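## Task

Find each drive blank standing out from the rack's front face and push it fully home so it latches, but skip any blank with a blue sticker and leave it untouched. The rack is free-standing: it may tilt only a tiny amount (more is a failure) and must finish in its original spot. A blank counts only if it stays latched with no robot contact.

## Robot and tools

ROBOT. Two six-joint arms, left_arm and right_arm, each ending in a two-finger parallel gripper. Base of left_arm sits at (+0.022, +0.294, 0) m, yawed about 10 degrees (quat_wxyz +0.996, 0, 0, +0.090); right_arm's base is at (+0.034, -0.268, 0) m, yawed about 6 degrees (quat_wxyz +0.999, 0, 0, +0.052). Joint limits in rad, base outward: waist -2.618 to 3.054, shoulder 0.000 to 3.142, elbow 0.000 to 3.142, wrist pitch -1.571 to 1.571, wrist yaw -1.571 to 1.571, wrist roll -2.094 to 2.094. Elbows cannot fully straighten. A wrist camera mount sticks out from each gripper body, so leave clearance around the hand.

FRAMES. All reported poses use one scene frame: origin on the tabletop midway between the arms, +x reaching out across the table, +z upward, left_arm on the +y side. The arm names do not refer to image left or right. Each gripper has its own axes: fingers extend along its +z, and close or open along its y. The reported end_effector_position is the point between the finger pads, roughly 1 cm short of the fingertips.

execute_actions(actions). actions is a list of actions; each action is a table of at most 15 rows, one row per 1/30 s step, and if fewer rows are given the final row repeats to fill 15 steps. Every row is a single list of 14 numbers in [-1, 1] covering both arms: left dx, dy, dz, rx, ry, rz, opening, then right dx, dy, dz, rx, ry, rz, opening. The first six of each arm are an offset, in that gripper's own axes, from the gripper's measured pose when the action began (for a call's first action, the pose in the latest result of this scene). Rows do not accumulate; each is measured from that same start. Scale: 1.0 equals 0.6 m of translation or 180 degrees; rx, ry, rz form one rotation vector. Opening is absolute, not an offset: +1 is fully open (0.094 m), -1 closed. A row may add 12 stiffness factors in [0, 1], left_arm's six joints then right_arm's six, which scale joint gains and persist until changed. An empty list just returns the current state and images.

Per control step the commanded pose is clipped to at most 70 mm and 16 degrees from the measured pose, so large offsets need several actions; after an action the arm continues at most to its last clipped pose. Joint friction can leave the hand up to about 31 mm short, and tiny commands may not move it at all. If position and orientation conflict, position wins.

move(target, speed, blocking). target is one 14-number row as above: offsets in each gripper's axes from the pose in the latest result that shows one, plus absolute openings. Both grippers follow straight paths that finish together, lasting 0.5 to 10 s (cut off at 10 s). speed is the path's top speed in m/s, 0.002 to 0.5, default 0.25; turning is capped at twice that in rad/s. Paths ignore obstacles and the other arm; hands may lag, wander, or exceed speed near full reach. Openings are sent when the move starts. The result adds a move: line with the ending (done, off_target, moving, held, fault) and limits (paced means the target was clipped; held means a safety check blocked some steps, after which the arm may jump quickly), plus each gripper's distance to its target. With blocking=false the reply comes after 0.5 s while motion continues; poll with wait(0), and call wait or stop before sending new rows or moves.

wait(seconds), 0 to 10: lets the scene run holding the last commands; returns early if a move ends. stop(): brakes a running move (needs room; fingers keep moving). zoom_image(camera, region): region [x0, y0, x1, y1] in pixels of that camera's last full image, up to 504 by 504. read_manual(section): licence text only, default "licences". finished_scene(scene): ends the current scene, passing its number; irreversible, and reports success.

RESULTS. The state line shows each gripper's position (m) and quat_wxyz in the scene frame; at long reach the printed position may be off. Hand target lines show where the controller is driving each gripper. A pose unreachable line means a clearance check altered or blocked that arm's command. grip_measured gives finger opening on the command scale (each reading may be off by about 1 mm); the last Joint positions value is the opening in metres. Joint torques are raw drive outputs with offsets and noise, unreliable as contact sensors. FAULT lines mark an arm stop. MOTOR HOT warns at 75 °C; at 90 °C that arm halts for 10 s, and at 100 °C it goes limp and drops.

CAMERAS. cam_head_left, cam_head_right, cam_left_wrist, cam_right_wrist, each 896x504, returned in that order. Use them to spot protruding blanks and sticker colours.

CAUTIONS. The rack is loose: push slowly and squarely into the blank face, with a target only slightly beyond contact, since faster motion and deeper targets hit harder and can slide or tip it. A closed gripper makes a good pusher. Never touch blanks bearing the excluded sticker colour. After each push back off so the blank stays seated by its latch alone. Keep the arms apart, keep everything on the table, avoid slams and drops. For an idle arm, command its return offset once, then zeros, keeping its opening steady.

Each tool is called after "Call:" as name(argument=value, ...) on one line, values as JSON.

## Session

Call:
execute_actions(actions=[])

Scene clock: 0.00 s.
left_arm: end_effector_position=(+0.1575, +0.7356, +0.1082) grip_measured=+1.000 end_effector_quat_wxyz=(+0.606, -0.684, +0.004, +0.406) | right_arm: end_effector_position=(+0.2524, -0.0425, +0.2903) grip_measured=+1.000 end_effector_quat_wxyz=(-0.231, +0.711, -0.487, +0.451)
Joint positions: left_arm=[ 0.733  2.3    0.933  1.566 -1.236 -0.787  0.094] | right_arm=[ 1.191  1.467  1.506 -1.35   1.043 -0.795  0.094]
Joint velocities: left_arm=[-0.002  0.012 -0.012  0.037 -0.066 -0.022  0.   ] | right_arm=[-0.012  0.002 -0.012 -0.037 -0.125 -0.081  0.   ]
Joint torques (N m, as the arm reports them, + toward a larger angle): no reading
Hand target (left_arm): +0.157, +0.736, +0.108; -0.606, +0.684, -0.004, -0.406
Hand target (right_arm): +0.252, -0.042, +0.290; -0.231, +0.711, -0.487, +0.451
Joint stiffness scale: left_arm=[1. 1. 1. 1. 1. 1.] | right_arm=[1. 1. 1. 1. 1. 1.]

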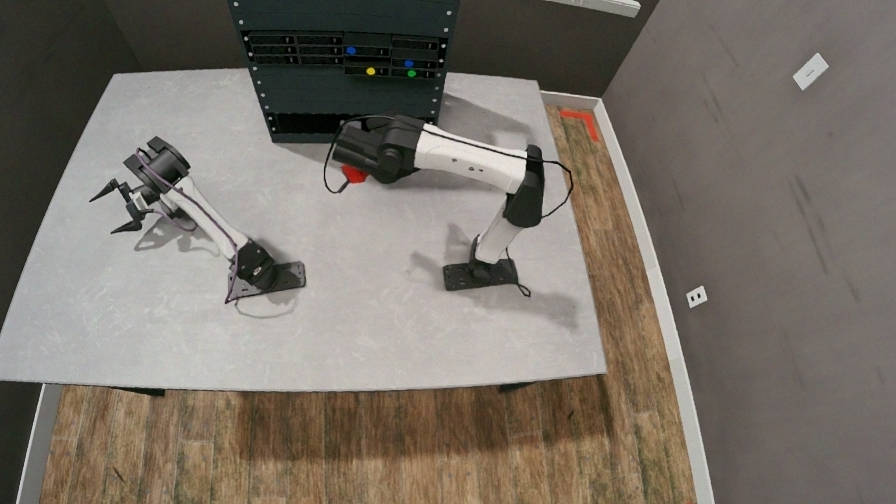

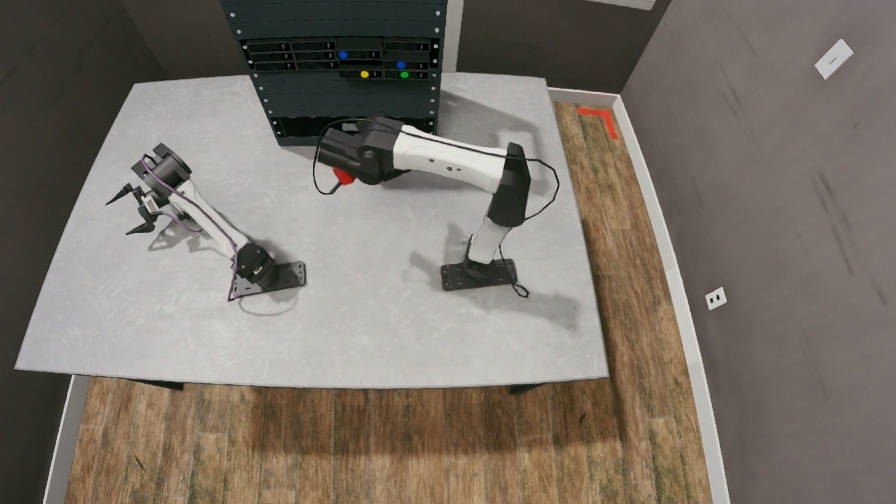

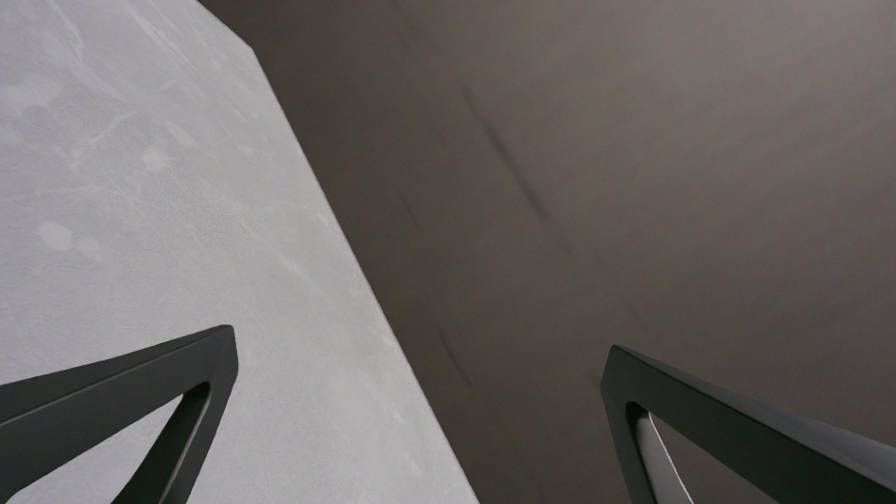

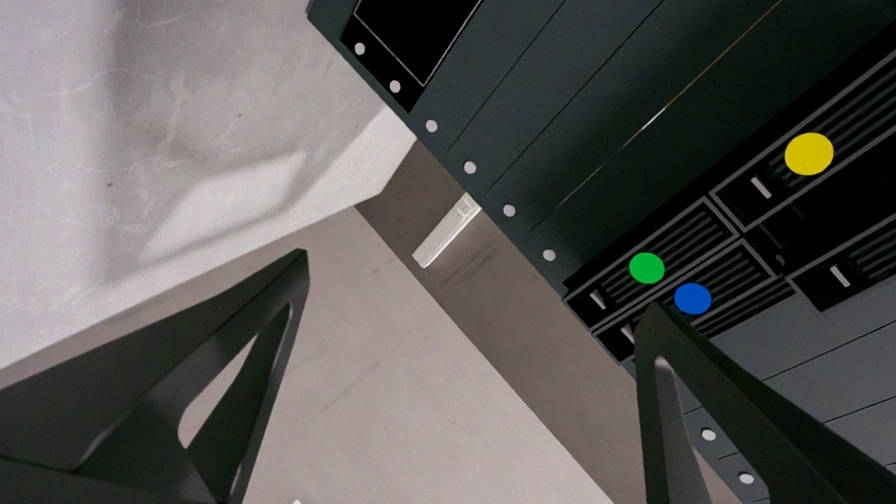

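Call:
zoom_image(camera="cam_head_left", region=[210, 0, 480, 160])

Call:
zoom_image(camera="cam_head_right", region=[200, 0, 470, 160])

Region (210, 0, 480, 160) of cam_head_left's 896x504 image, scaled by 1.867, with more detail than that image has; it fills the top 299 rows of this view, and the rest is white.

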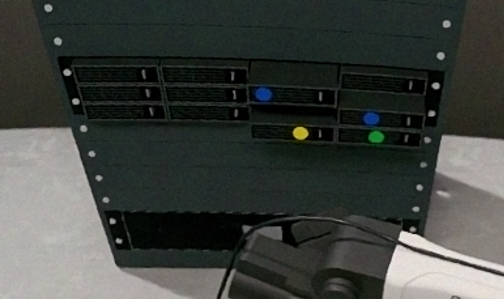

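Region (200, 0, 470, 160) of cam_head_right's 896x504 image, scaled by 1.867, with more detail than that image has; it fills the top 299 rows of this view, and the rest is white.

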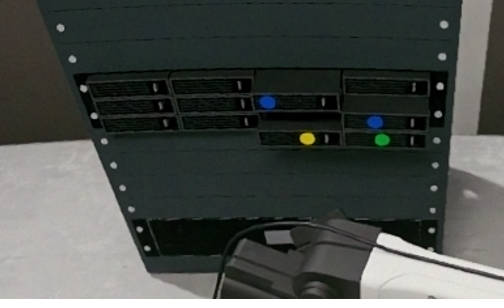

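Call:
move(target=[-0.431, -0.231, -0.9743, 0.1925, 0.6677, -0.131, -1.0, 0.3422, 0.0227, 0.3265, -0.0791, -0.4391, 0.4643, 1.0], speed=0.35)

Scene clock: 9.40 s.
left_arm: end_effector_position=(+0.3800, +0.1716, +0.3237) grip_measured=-0.992 end_effector_quat_wxyz=(+0.489, -0.518, +0.496, -0.496) | right_arm: end_effector_position=(+0.4396, -0.2497, +0.2646) grip_measured=+1.000 end_effector_quat_wxyz=(+0.595, -0.379, +0.613, +0.355)
Joint positions: left_arm=[-0.773  1.094  0.788  0.27  -0.607 -1.619  0.   ] | right_arm=[-0.494  1.663  1.123  0.115 -1.473 -0.438  0.094]
Joint velocities: left_arm=[-0.007  0.002 -0.012 -0.051  0.051  0.007  0.   ] | right_arm=[-0.007 -0.002 -0.144  0.315 -0.081  0.242  0.   ]
Joint torques (N m, as the arm reports them, + toward a larger angle): left_arm=[ 0.5  -2.5   8.68  2.12 -0.01  0.11] | right_arm=[ -0.14 -10.34   6.26   1.45  -0.35   0.08]
Hand target (left_arm): +0.383, +0.167, +0.332; +0.490, -0.511, +0.494, -0.505
Hand target (right_arm): +0.438, -0.251, +0.264; +0.596, -0.373, +0.616, +0.355
Off the commanded pose (left_arm): 0.014 m, 2 deg.
Off the commanded pose (right_arm): 0.008 m, 2 deg.
Joint stiffness scale: left_arm=[1. 1. 1. 1. 1. 1.] | right_arm=[1. 1. 1. 1. 1. 1.]
move: off_target (left_arm)

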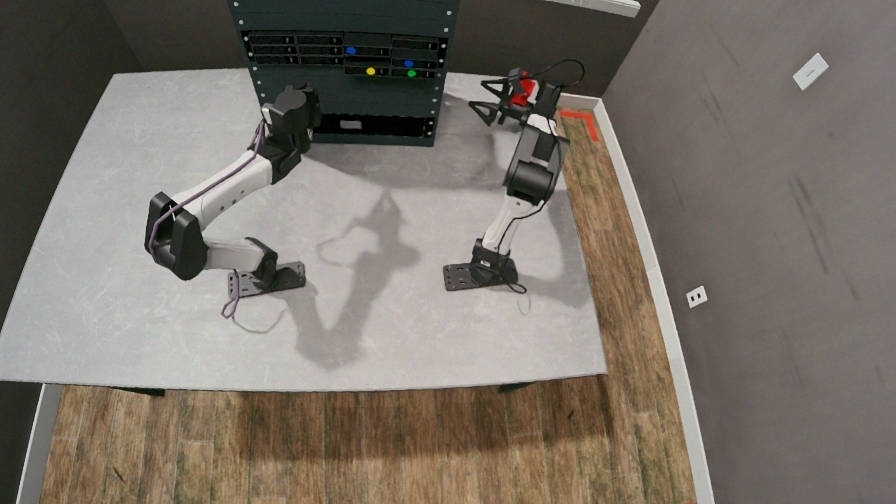

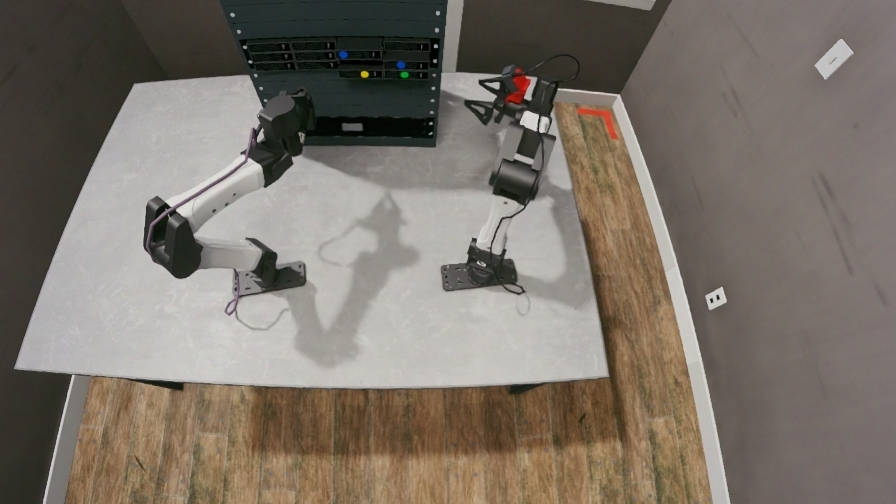

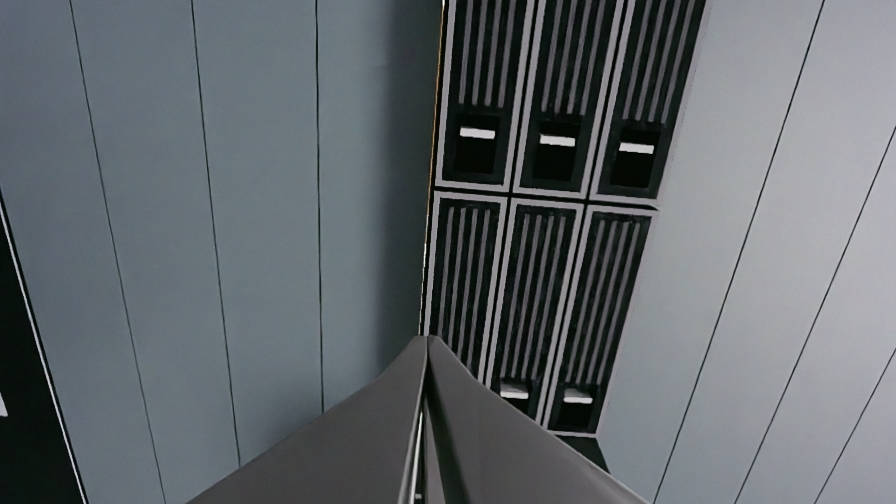

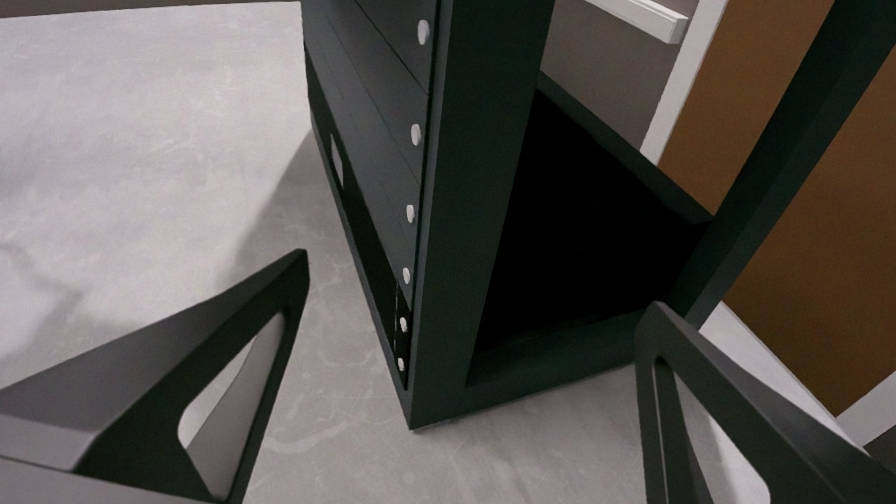

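Call:
move(target=[0.2028, 0.0018, 0.0052, 0.048, 0.0049, 0.0091, -1.0, -0.0123, -0.0227, 0.0952, -0.0528, -0.0123, 0, 1.0], speed=0.15)

Scene clock: 12.47 s.
left_arm: end_effector_position=(+0.3837, +0.0537, +0.3176) grip_measured=-0.992 end_effector_quat_wxyz=(+0.527, -0.467, +0.478, -0.525) | right_arm: end_effector_position=(+0.4750, -0.2063, +0.2917) grip_measured=+1.000 end_effector_quat_wxyz=(+0.588, -0.434, +0.559, +0.390)
Joint positions: left_arm=[-1.077  1.483  0.881  0.769 -0.88  -1.428  0.   ] | right_arm=[-0.361  1.815  1.279  0.484 -1.503 -0.126  0.094]
Joint velocities: left_arm=[-0.022 -0.007 -0.007  0.022 -0.007  0.022  0.   ] | right_arm=[ 0.002  0.002 -0.076  0.081 -0.022  0.154  0.   ]
Joint torques (N m, as the arm reports them, + toward a larger angle): left_arm=[ 0.28 -6.24  8.18  1.87 -0.1   0.12] | right_arm=[ 0.55 -8.57  6.27  1.46 -0.2   0.08]
Hand target (left_arm): +0.385, +0.051, +0.324; +0.529, -0.468, +0.469, -0.529
Hand target (right_arm): +0.477, -0.205, +0.272; +0.573, -0.421, +0.571, +0.411
Off the commanded pose (left_arm): 0.009 m, 1 deg.
Off the commanded pose (right_arm): 0.022 m, 4 deg.
Joint stiffness scale: left_arm=[1. 1. 1. 1. 1. 1.] | right_arm=[1. 1. 1. 1. 1. 1.]
move: off_target (right_arm)

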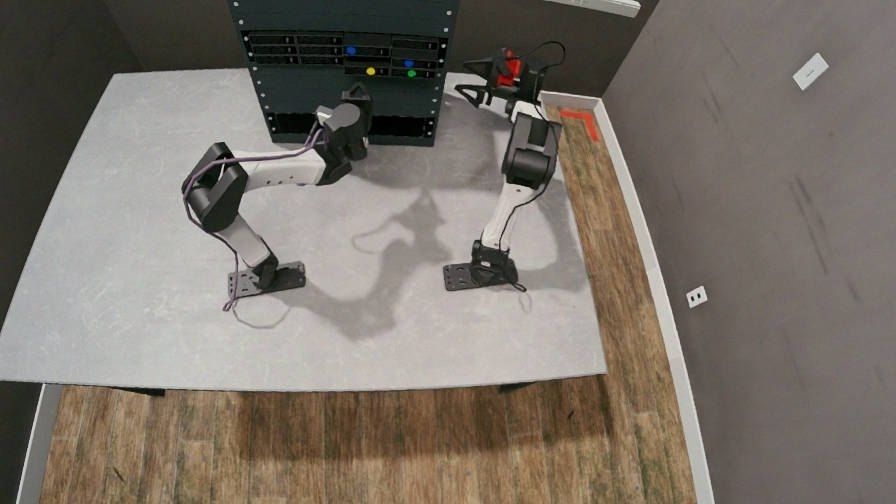

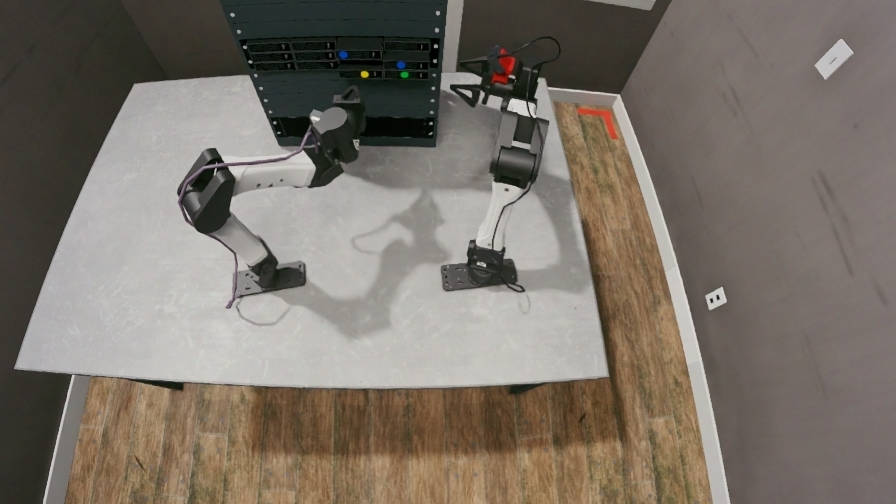

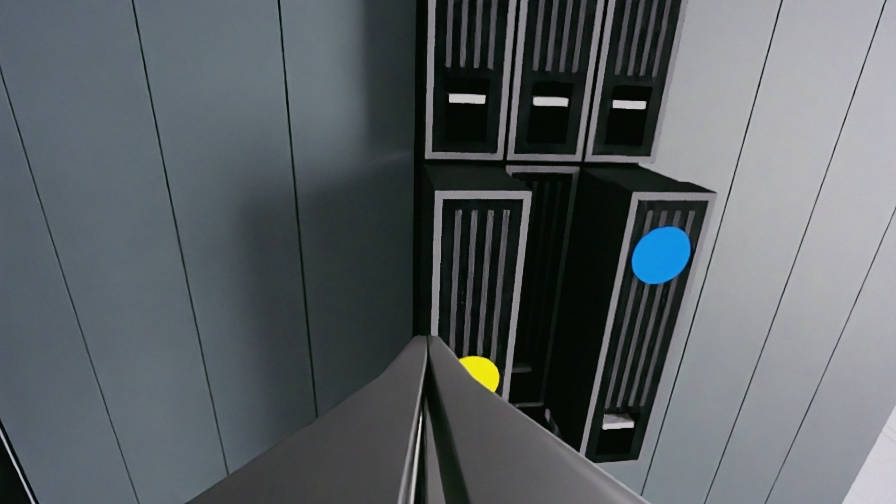

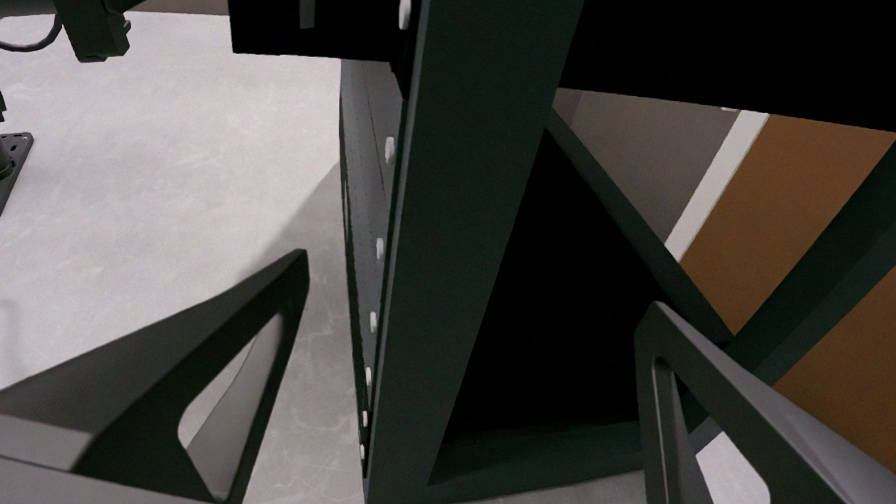

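Call:
move(target=[0.0043, -0.0234, 0.0395, 0, 0, 0, -1.0, 0.0537, 0.0327, 0.0895, -0.0422, 0, 0.0237, 1.0], speed=0.07)

Scene clock: 14.63 s.
left_arm: end_effector_position=(+0.4006, +0.0538, +0.3340) grip_measured=-0.992 end_effector_quat_wxyz=(+0.529, -0.468, +0.475, -0.525) | right_arm: end_effector_position=(+0.4715, -0.1519, +0.2743) grip_measured=+1.000 end_effector_quat_wxyz=(+0.554, -0.460, +0.539, +0.436)
Joint positions: left_arm=[-1.037  1.508  0.968  0.707 -0.846 -1.434  0.   ] | right_arm=[-0.234  1.863  1.275  0.517 -1.503 -0.111  0.094]
Joint velocities: left_arm=[-0.012 -0.017 -0.012  0.022  0.037  0.007  0.   ] | right_arm=[-0.002 -0.007 -0.007  0.037 -0.081  0.007  0.   ]
Joint torques (N m, as the arm reports them, + toward a larger angle): left_arm=[ 1.18 -6.48  8.25  1.56  0.08  0.01] | right_arm=[ 0.55 -9.24  6.91  1.47 -0.16  0.05]
Hand target (left_arm): +0.406, +0.051, +0.334; +0.527, -0.467, +0.478, -0.525
Hand target (right_arm): +0.474, -0.150, +0.259; +0.543, -0.451, +0.548, +0.448
Off the commanded pose (left_arm): 0.006 m, 0 deg.
Off the commanded pose (right_arm): 0.017 m, 2 deg.
Joint stiffness scale: left_arm=[1. 1. 1. 1. 1. 1.] | right_arm=[1. 1. 1. 1. 1. 1.]
move: off_target (right_arm)

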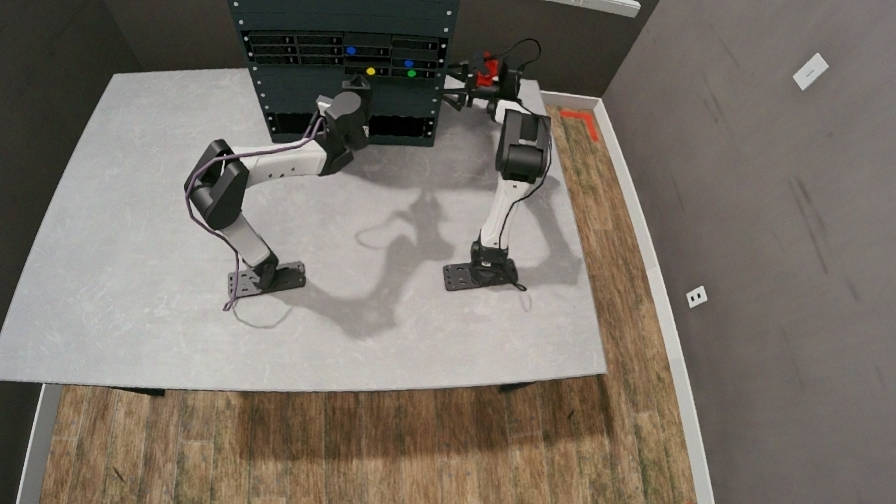

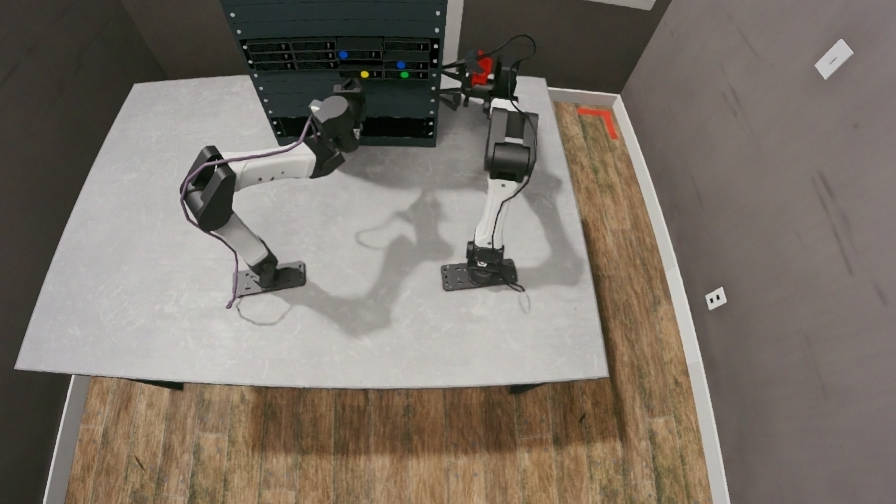

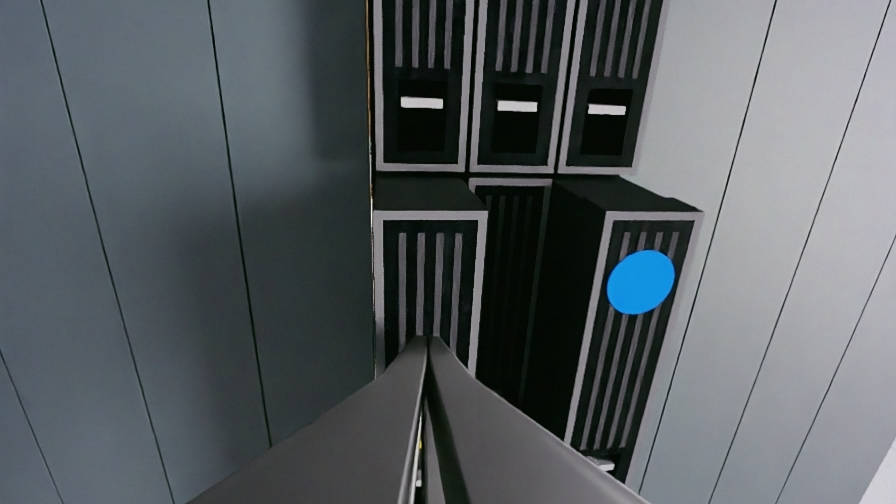

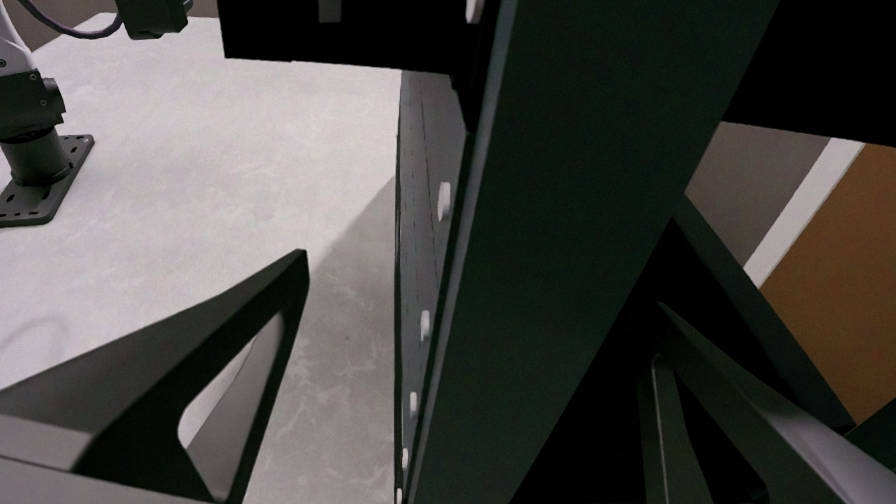

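Call:
move(target=[0.003, 0.0045, 0.0415, 0, 0, 0, -1.0, 0.0152, 0.0048, 0.0585, -0.0239, 0, 0.0126, 1.0], speed=0.04)

Scene clock: 16.37 s.
left_arm: end_effector_position=(+0.4134, +0.0570, +0.3332) grip_measured=-0.993 end_effector_quat_wxyz=(+0.533, -0.475, +0.470, -0.520) | right_arm: end_effector_position=(+0.4690, -0.1194, +0.2740) grip_measured=+1.000 end_effector_quat_wxyz=(+0.534, -0.477, +0.524, +0.461)
Joint positions: left_arm=[-1.009  1.542  1.     0.706 -0.84  -1.441  0.   ] | right_arm=[-0.158  1.891  1.308  0.521 -1.503 -0.087  0.094]
Joint velocities: left_arm=[-0.007 -0.002 -0.002  0.051  0.022  0.081  0.001] | right_arm=[-0.012 -0.002  0.022 -0.022  0.066  0.022  0.   ]
Joint torques (N m, as the arm reports them, + toward a larger angle): left_arm=[ 2.69 -5.8   8.98  1.67  0.36  0.01] | right_arm=[ 0.63 -9.55  8.59  1.45 -0.08  0.11]
Hand target (left_arm): +0.425, +0.053, +0.334; +0.529, -0.468, +0.475, -0.525
Hand target (right_arm): +0.475, -0.117, +0.265; +0.528, -0.470, +0.531, +0.467
Off the commanded pose (left_arm): 0.013 m, 1 deg.
Off the commanded pose (right_arm): 0.012 m, 2 deg.
Joint stiffness scale: left_arm=[1. 1. 1. 1. 1. 1.] | right_arm=[1. 1. 1. 1. 1. 1.]
move: off_target (left_arm, right_arm)

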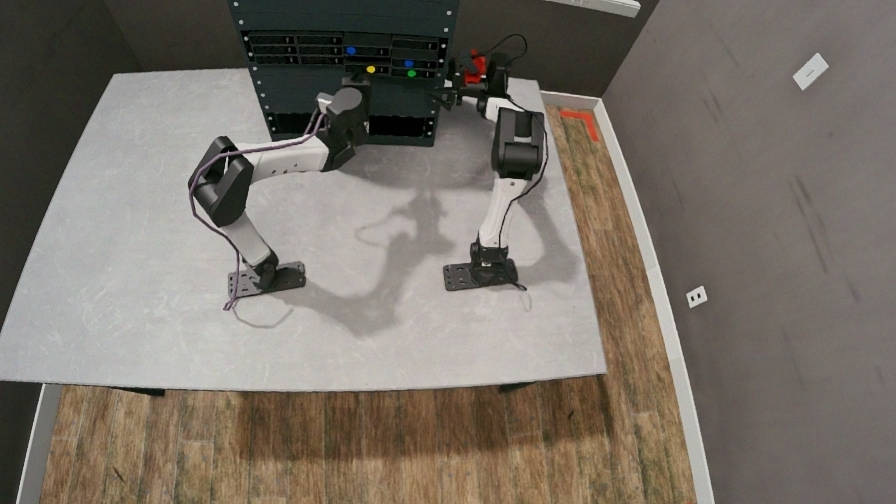

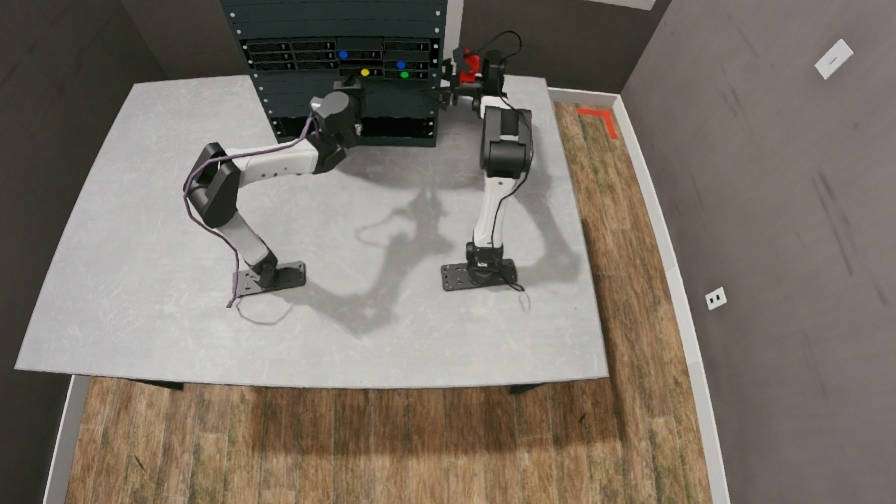

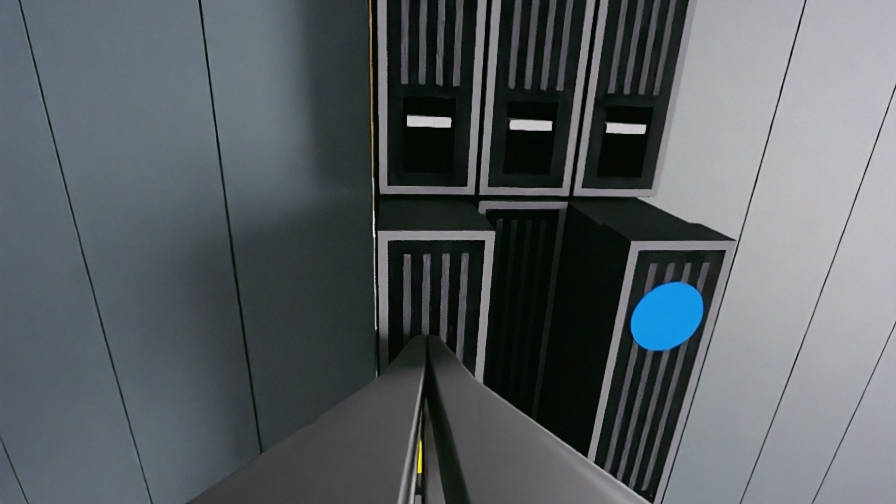

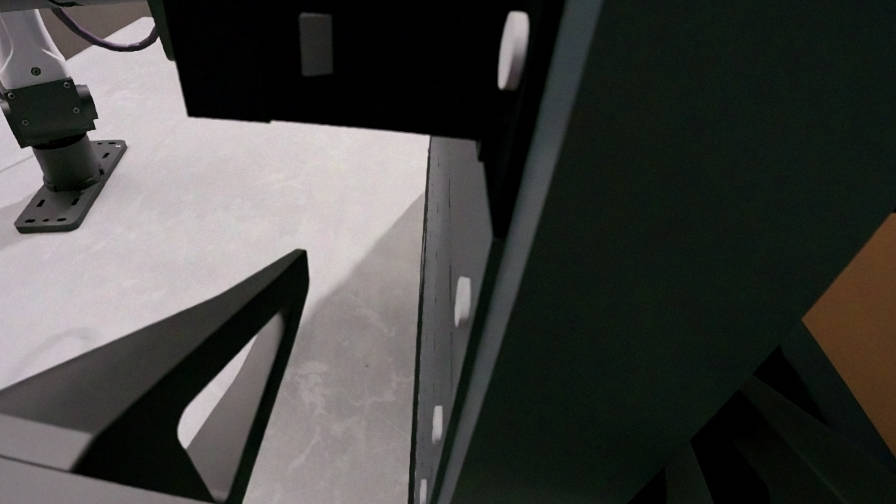

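Call:
move(target=[0.005, 0.0062, 0.058, 0, 0.0083, 0, -1.0, 0, 0, 0, 0, 0, 0, 0.62], speed=0.04)

Scene clock: 17.83 s.
left_arm: end_effector_position=(+0.4347, +0.0566, +0.3334) grip_measured=-0.993 end_effector_quat_wxyz=(+0.530, -0.471, +0.472, -0.524) | right_arm: end_effector_position=(+0.4691, -0.1195, +0.2743) grip_measured=+0.622 end_effector_quat_wxyz=(+0.534, -0.477, +0.524, +0.461)
Joint positions: left_arm=[-0.959  1.591  1.053  0.693 -0.777 -1.455  0.   ] | right_arm=[-0.158  1.891  1.309  0.523 -1.503 -0.086  0.076]
Joint velocities: left_arm=[ 0.007 -0.007  0.012 -0.007 -0.037  0.125 -0.   ] | right_arm=[ 0.007  0.012  0.007 -0.051  0.022  0.037 -0.   ]
Joint torques (N m, as the arm reports them, + toward a larger angle): left_arm=[ 2.88 -6.25  9.16  1.68  0.27  0.01] | right_arm=[  0.17 -11.87   7.76   1.47  -0.15   0.03]
Hand target (left_arm): +0.447, +0.055, +0.333; +0.527, -0.468, +0.477, -0.526
Hand target (right_arm): +0.469, -0.119, +0.274; +0.534, -0.477, +0.524, +0.461
Off the commanded pose (left_arm): 0.014 m, 1 deg.
Off the commanded pose (right_arm): 0.000 m, 0 deg.
Joint stiffness scale: left_arm=[1. 1. 1. 1. 1. 1.] | right_arm=[1. 1. 1. 1. 1. 1.]
move: off_target (left_arm)

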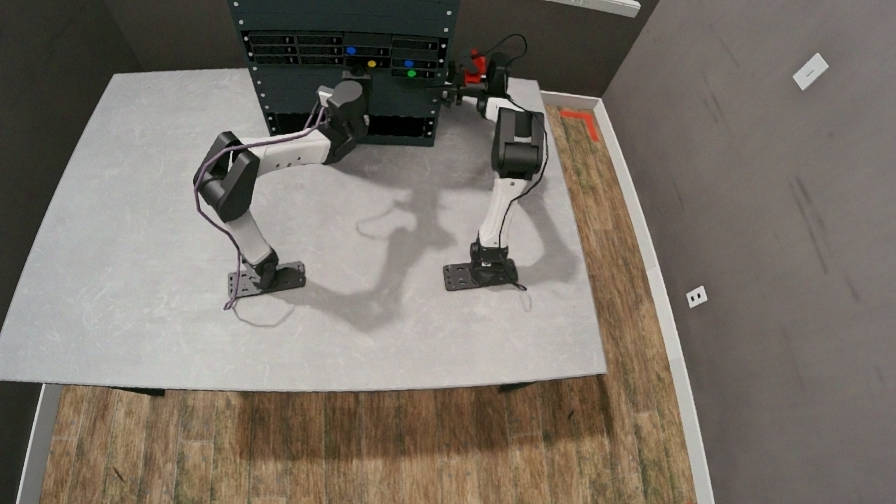

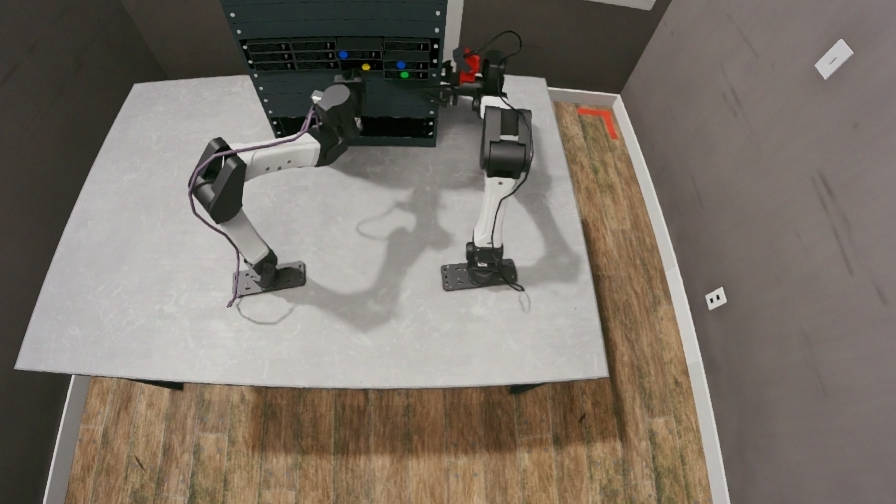

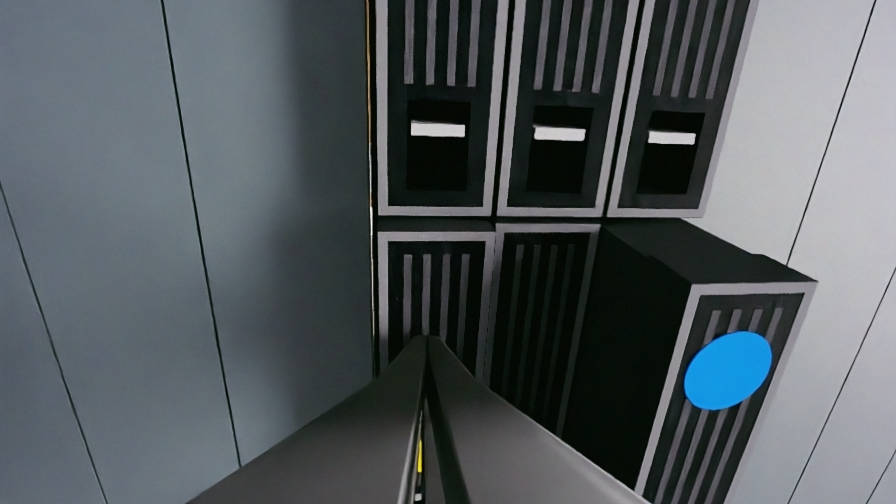

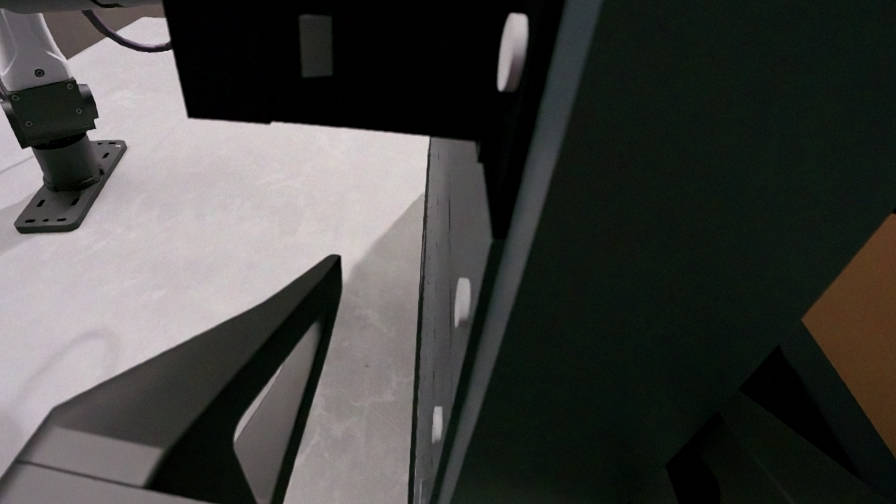

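Call:
execute_actions(actions=[])

Scene clock: 18.47 s.
left_arm: end_effector_position=(+0.4348, +0.0566, +0.3335) grip_measured=-0.993 end_effector_quat_wxyz=(+0.529, -0.471, +0.472, -0.524) | right_arm: end_effector_position=(+0.4691, -0.1195, +0.2744) grip_measured=+0.622 end_effector_quat_wxyz=(+0.535, -0.477, +0.524, +0.461)
Joint positions: left_arm=[-0.959  1.591  1.053  0.693 -0.776 -1.456  0.   ] | right_arm=[-0.158  1.891  1.309  0.524 -1.503 -0.086  0.076]
Joint velocities: left_arm=[ 0.002 -0.017  0.007  0.007 -0.007 -0.066 -0.001] | right_arm=[-0.017 -0.012 -0.012 -0.007 -0.022  0.051  0.   ]
Joint torques (N m, as the arm reports them, + toward a larger angle): left_arm=[ 2.93 -6.22  9.05  1.67  0.27  0.01] | right_arm=[  0.18 -11.87   7.75   1.47  -0.15   0.03]
Hand target (left_arm): +0.447, +0.055, +0.333; +0.527, -0.468, +0.477, -0.526
Hand target (right_arm): +0.469, -0.119, +0.274; +0.534, -0.477, +0.524, +0.461
Off the commanded pose (left_arm): 0.014 m, 1 deg.
Off the commanded pose (right_arm): 0.000 m, 0 deg.
Joint stiffness scale: left_arm=[1. 1. 1. 1. 1. 1.] | right_arm=[1. 1. 1. 1. 1. 1.]

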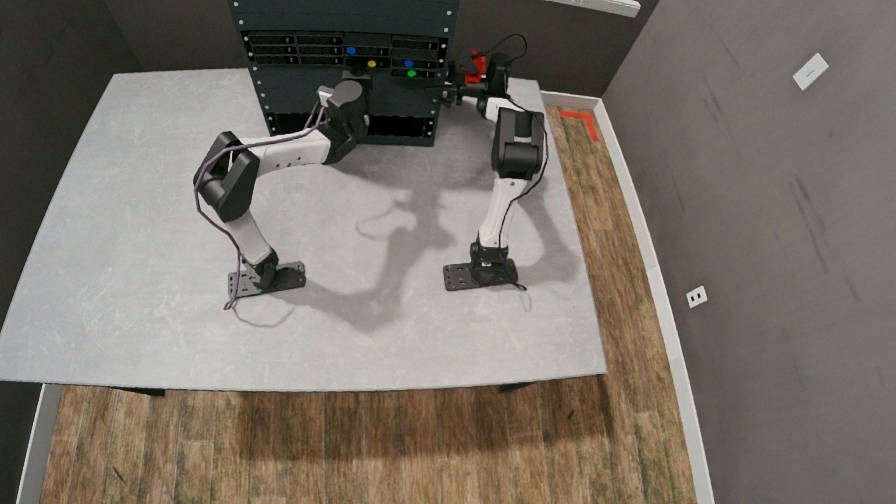

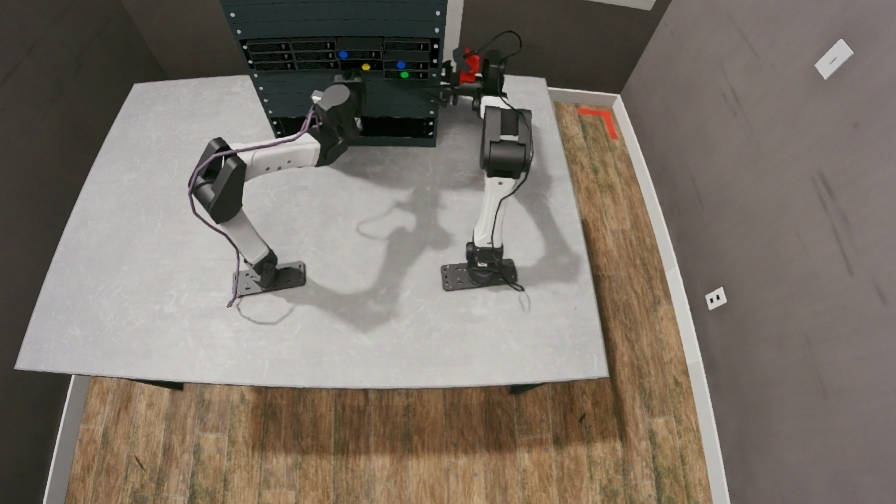

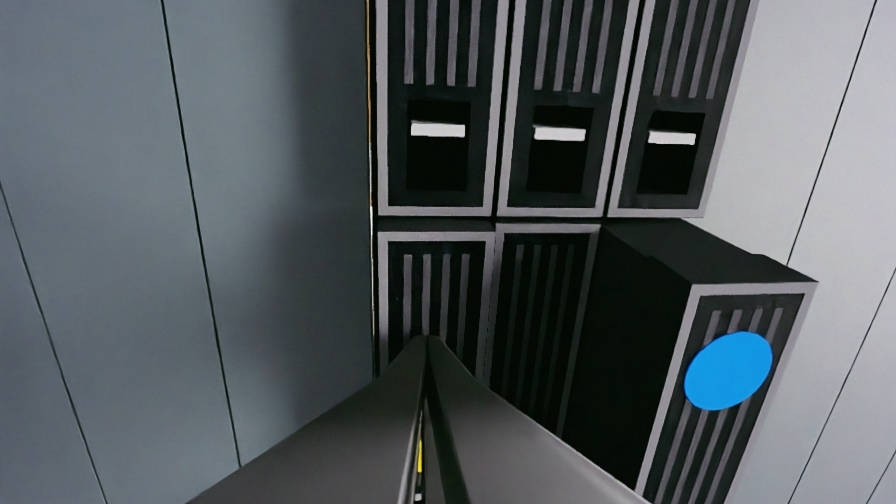

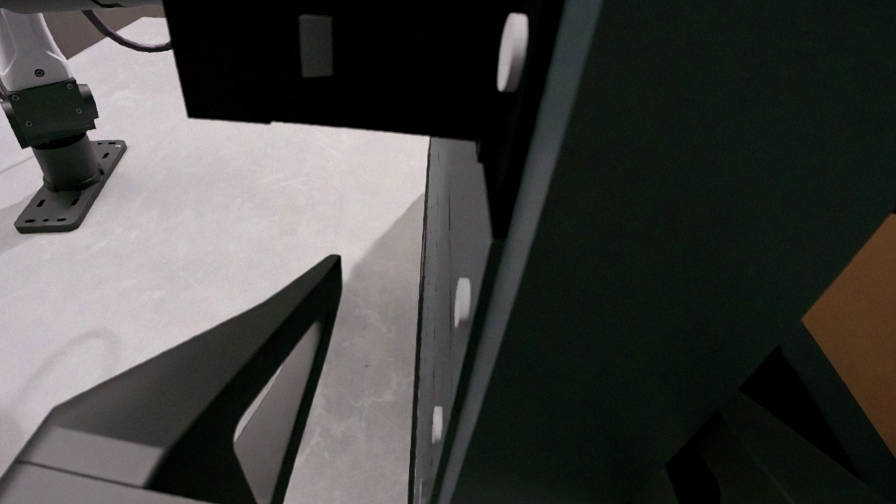

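Call:
execute_actions(actions=[[[0,0.002,0.024,0,0,0,-1,0,0,0,0,0,0,0.58],[0,0.002,0.025,0,0,0,-1,0,0,0,0,0,0,0.57],[0,0.002,0.026,0,0,0,-1,0,0,0,0,0,0,0.56],[0,0.003,0.027,0,0,0,-1,0,0,0,0,0,0,0.55],[0,0.003,0.028,0,0,0,-1,0,0,0,0,0,0,0.54],[0,0.003,0.029,0,0,0,-1,0,0,0,0,0,0,0.53],[0,0.003,0.030,0,0,0,-1,0,0,0,0,0,0,0.52],[0,0.003,0.031,0,0,0,-1,0,0,0,0,0,0,0.52],[0,0.003,0.032,0,0,0,-1,0,0,0,0,0,0,0.52],[0,0.003,0.033,0,0,0,-1,0,0,0,0,0,0,0.52],[0,0.003,0.034,0,0,0,-1,0,0,0,0,0,0,0.52],[0,0.004,0.035,0,0,0,-1,0,0,0,0,0,0,0.52],[0,0.004,0.036,0,0,0,-1,0,0,0,0,0,0,0.52],[0,0.004,0.036,0,0,0,-1,0,0,0,0,0,0,0.52],[0,0.004,0.036,0,0,0,-1,0,0,0,0,0,0,0.52]]])

Scene clock: 19.23 s.
left_arm: end_effector_position=(+0.4411, +0.0566, +0.3335) grip_measured=-0.993 end_effector_quat_wxyz=(+0.530, -0.473, +0.471, -0.523) | right_arm: end_effector_position=(+0.4699, -0.1195, +0.2744) grip_measured=+0.522 end_effector_quat_wxyz=(+0.536, -0.476, +0.525, +0.459)
Joint positions: left_arm=[-0.947  1.611  1.073  0.691 -0.77  -1.458  0.   ] | right_arm=[-0.158  1.891  1.309  0.525 -1.498 -0.086  0.072]
Joint velocities: left_arm=[ 0.002 -0.007 -0.007 -0.037 -0.037 -0.037  0.   ] | right_arm=[-0.012  0.022 -0.007  0.022  0.066  0.051 -0.001]
Joint torques (N m, as the arm reports them, + toward a larger angle): left_arm=[ 3.35 -6.23  9.26  1.73  0.28  0.  ] | right_arm=[  0.18 -11.86   7.79   1.46  -0.2    0.04]
Hand target (left_arm): +0.456, +0.058, +0.333; +0.530, -0.471, +0.472, -0.524
Hand target (right_arm): +0.469, -0.119, +0.274; +0.535, -0.477, +0.524, +0.461
Off the commanded pose (left_arm): 0.015 m, 0 deg.
Off the commanded pose (right_arm): 0.001 m, 0 deg.
Joint stiffness scale: left_arm=[1. 1. 1. 1. 1. 1.] | right_arm=[1. 1. 1. 1. 1. 1.]

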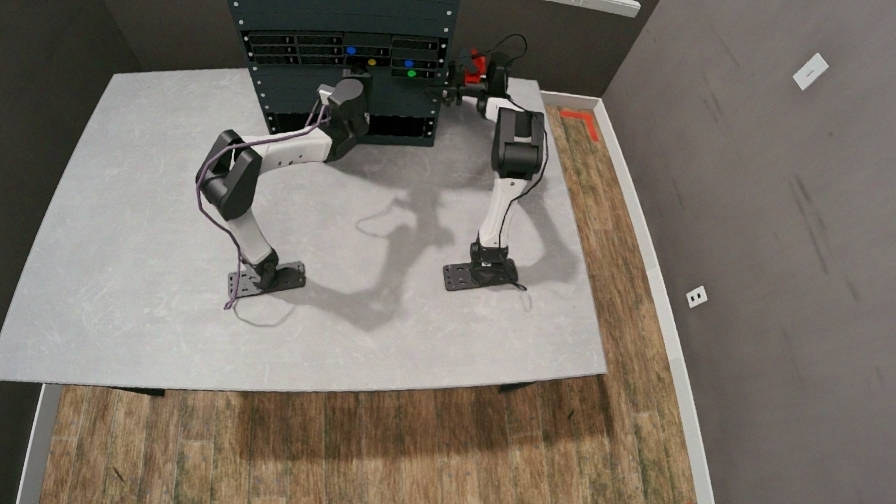

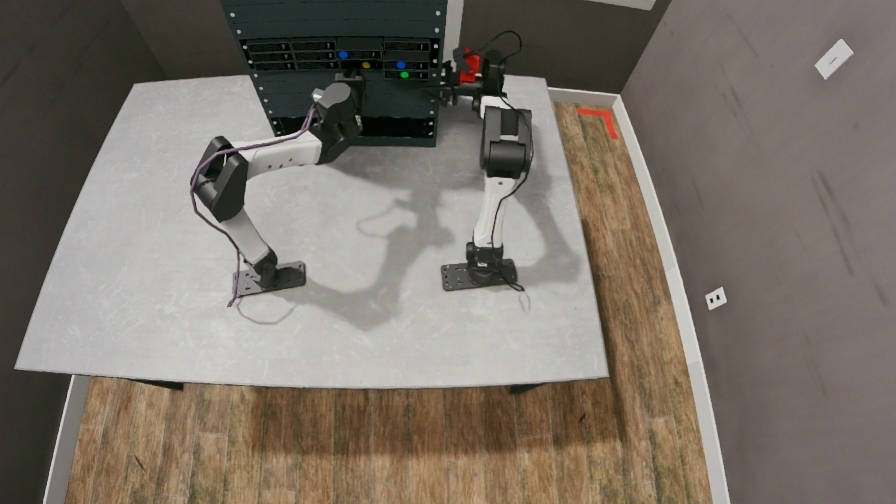

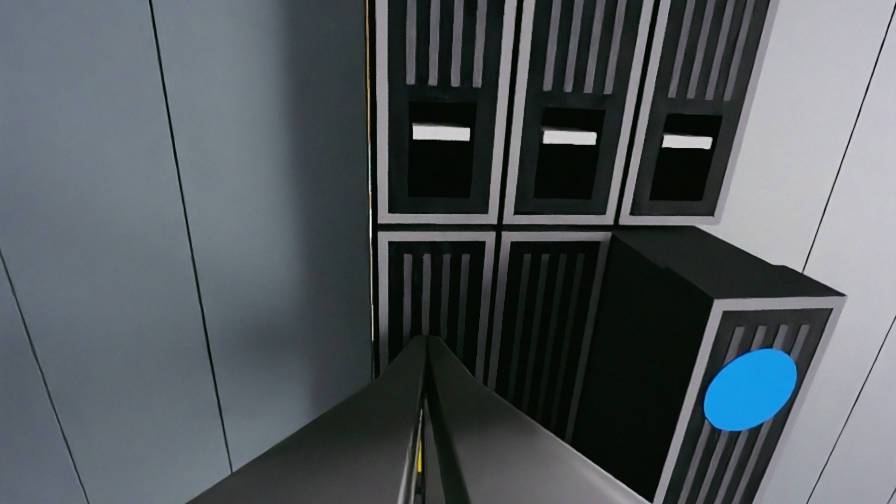

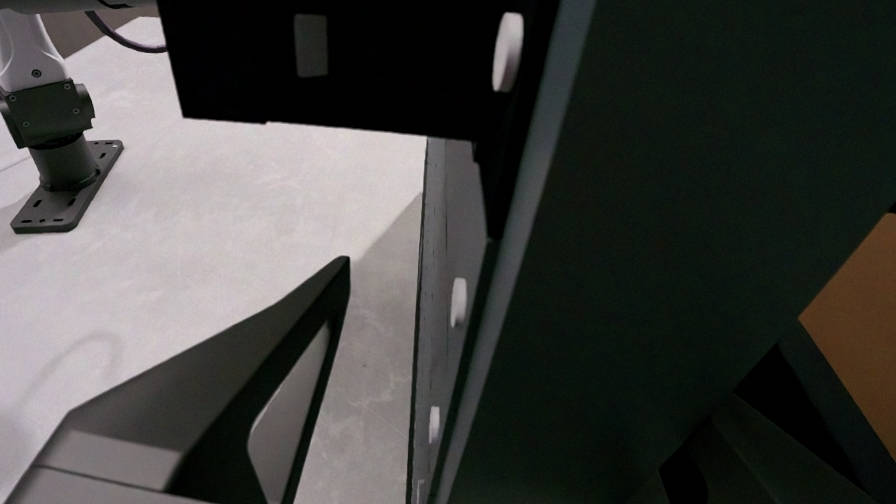

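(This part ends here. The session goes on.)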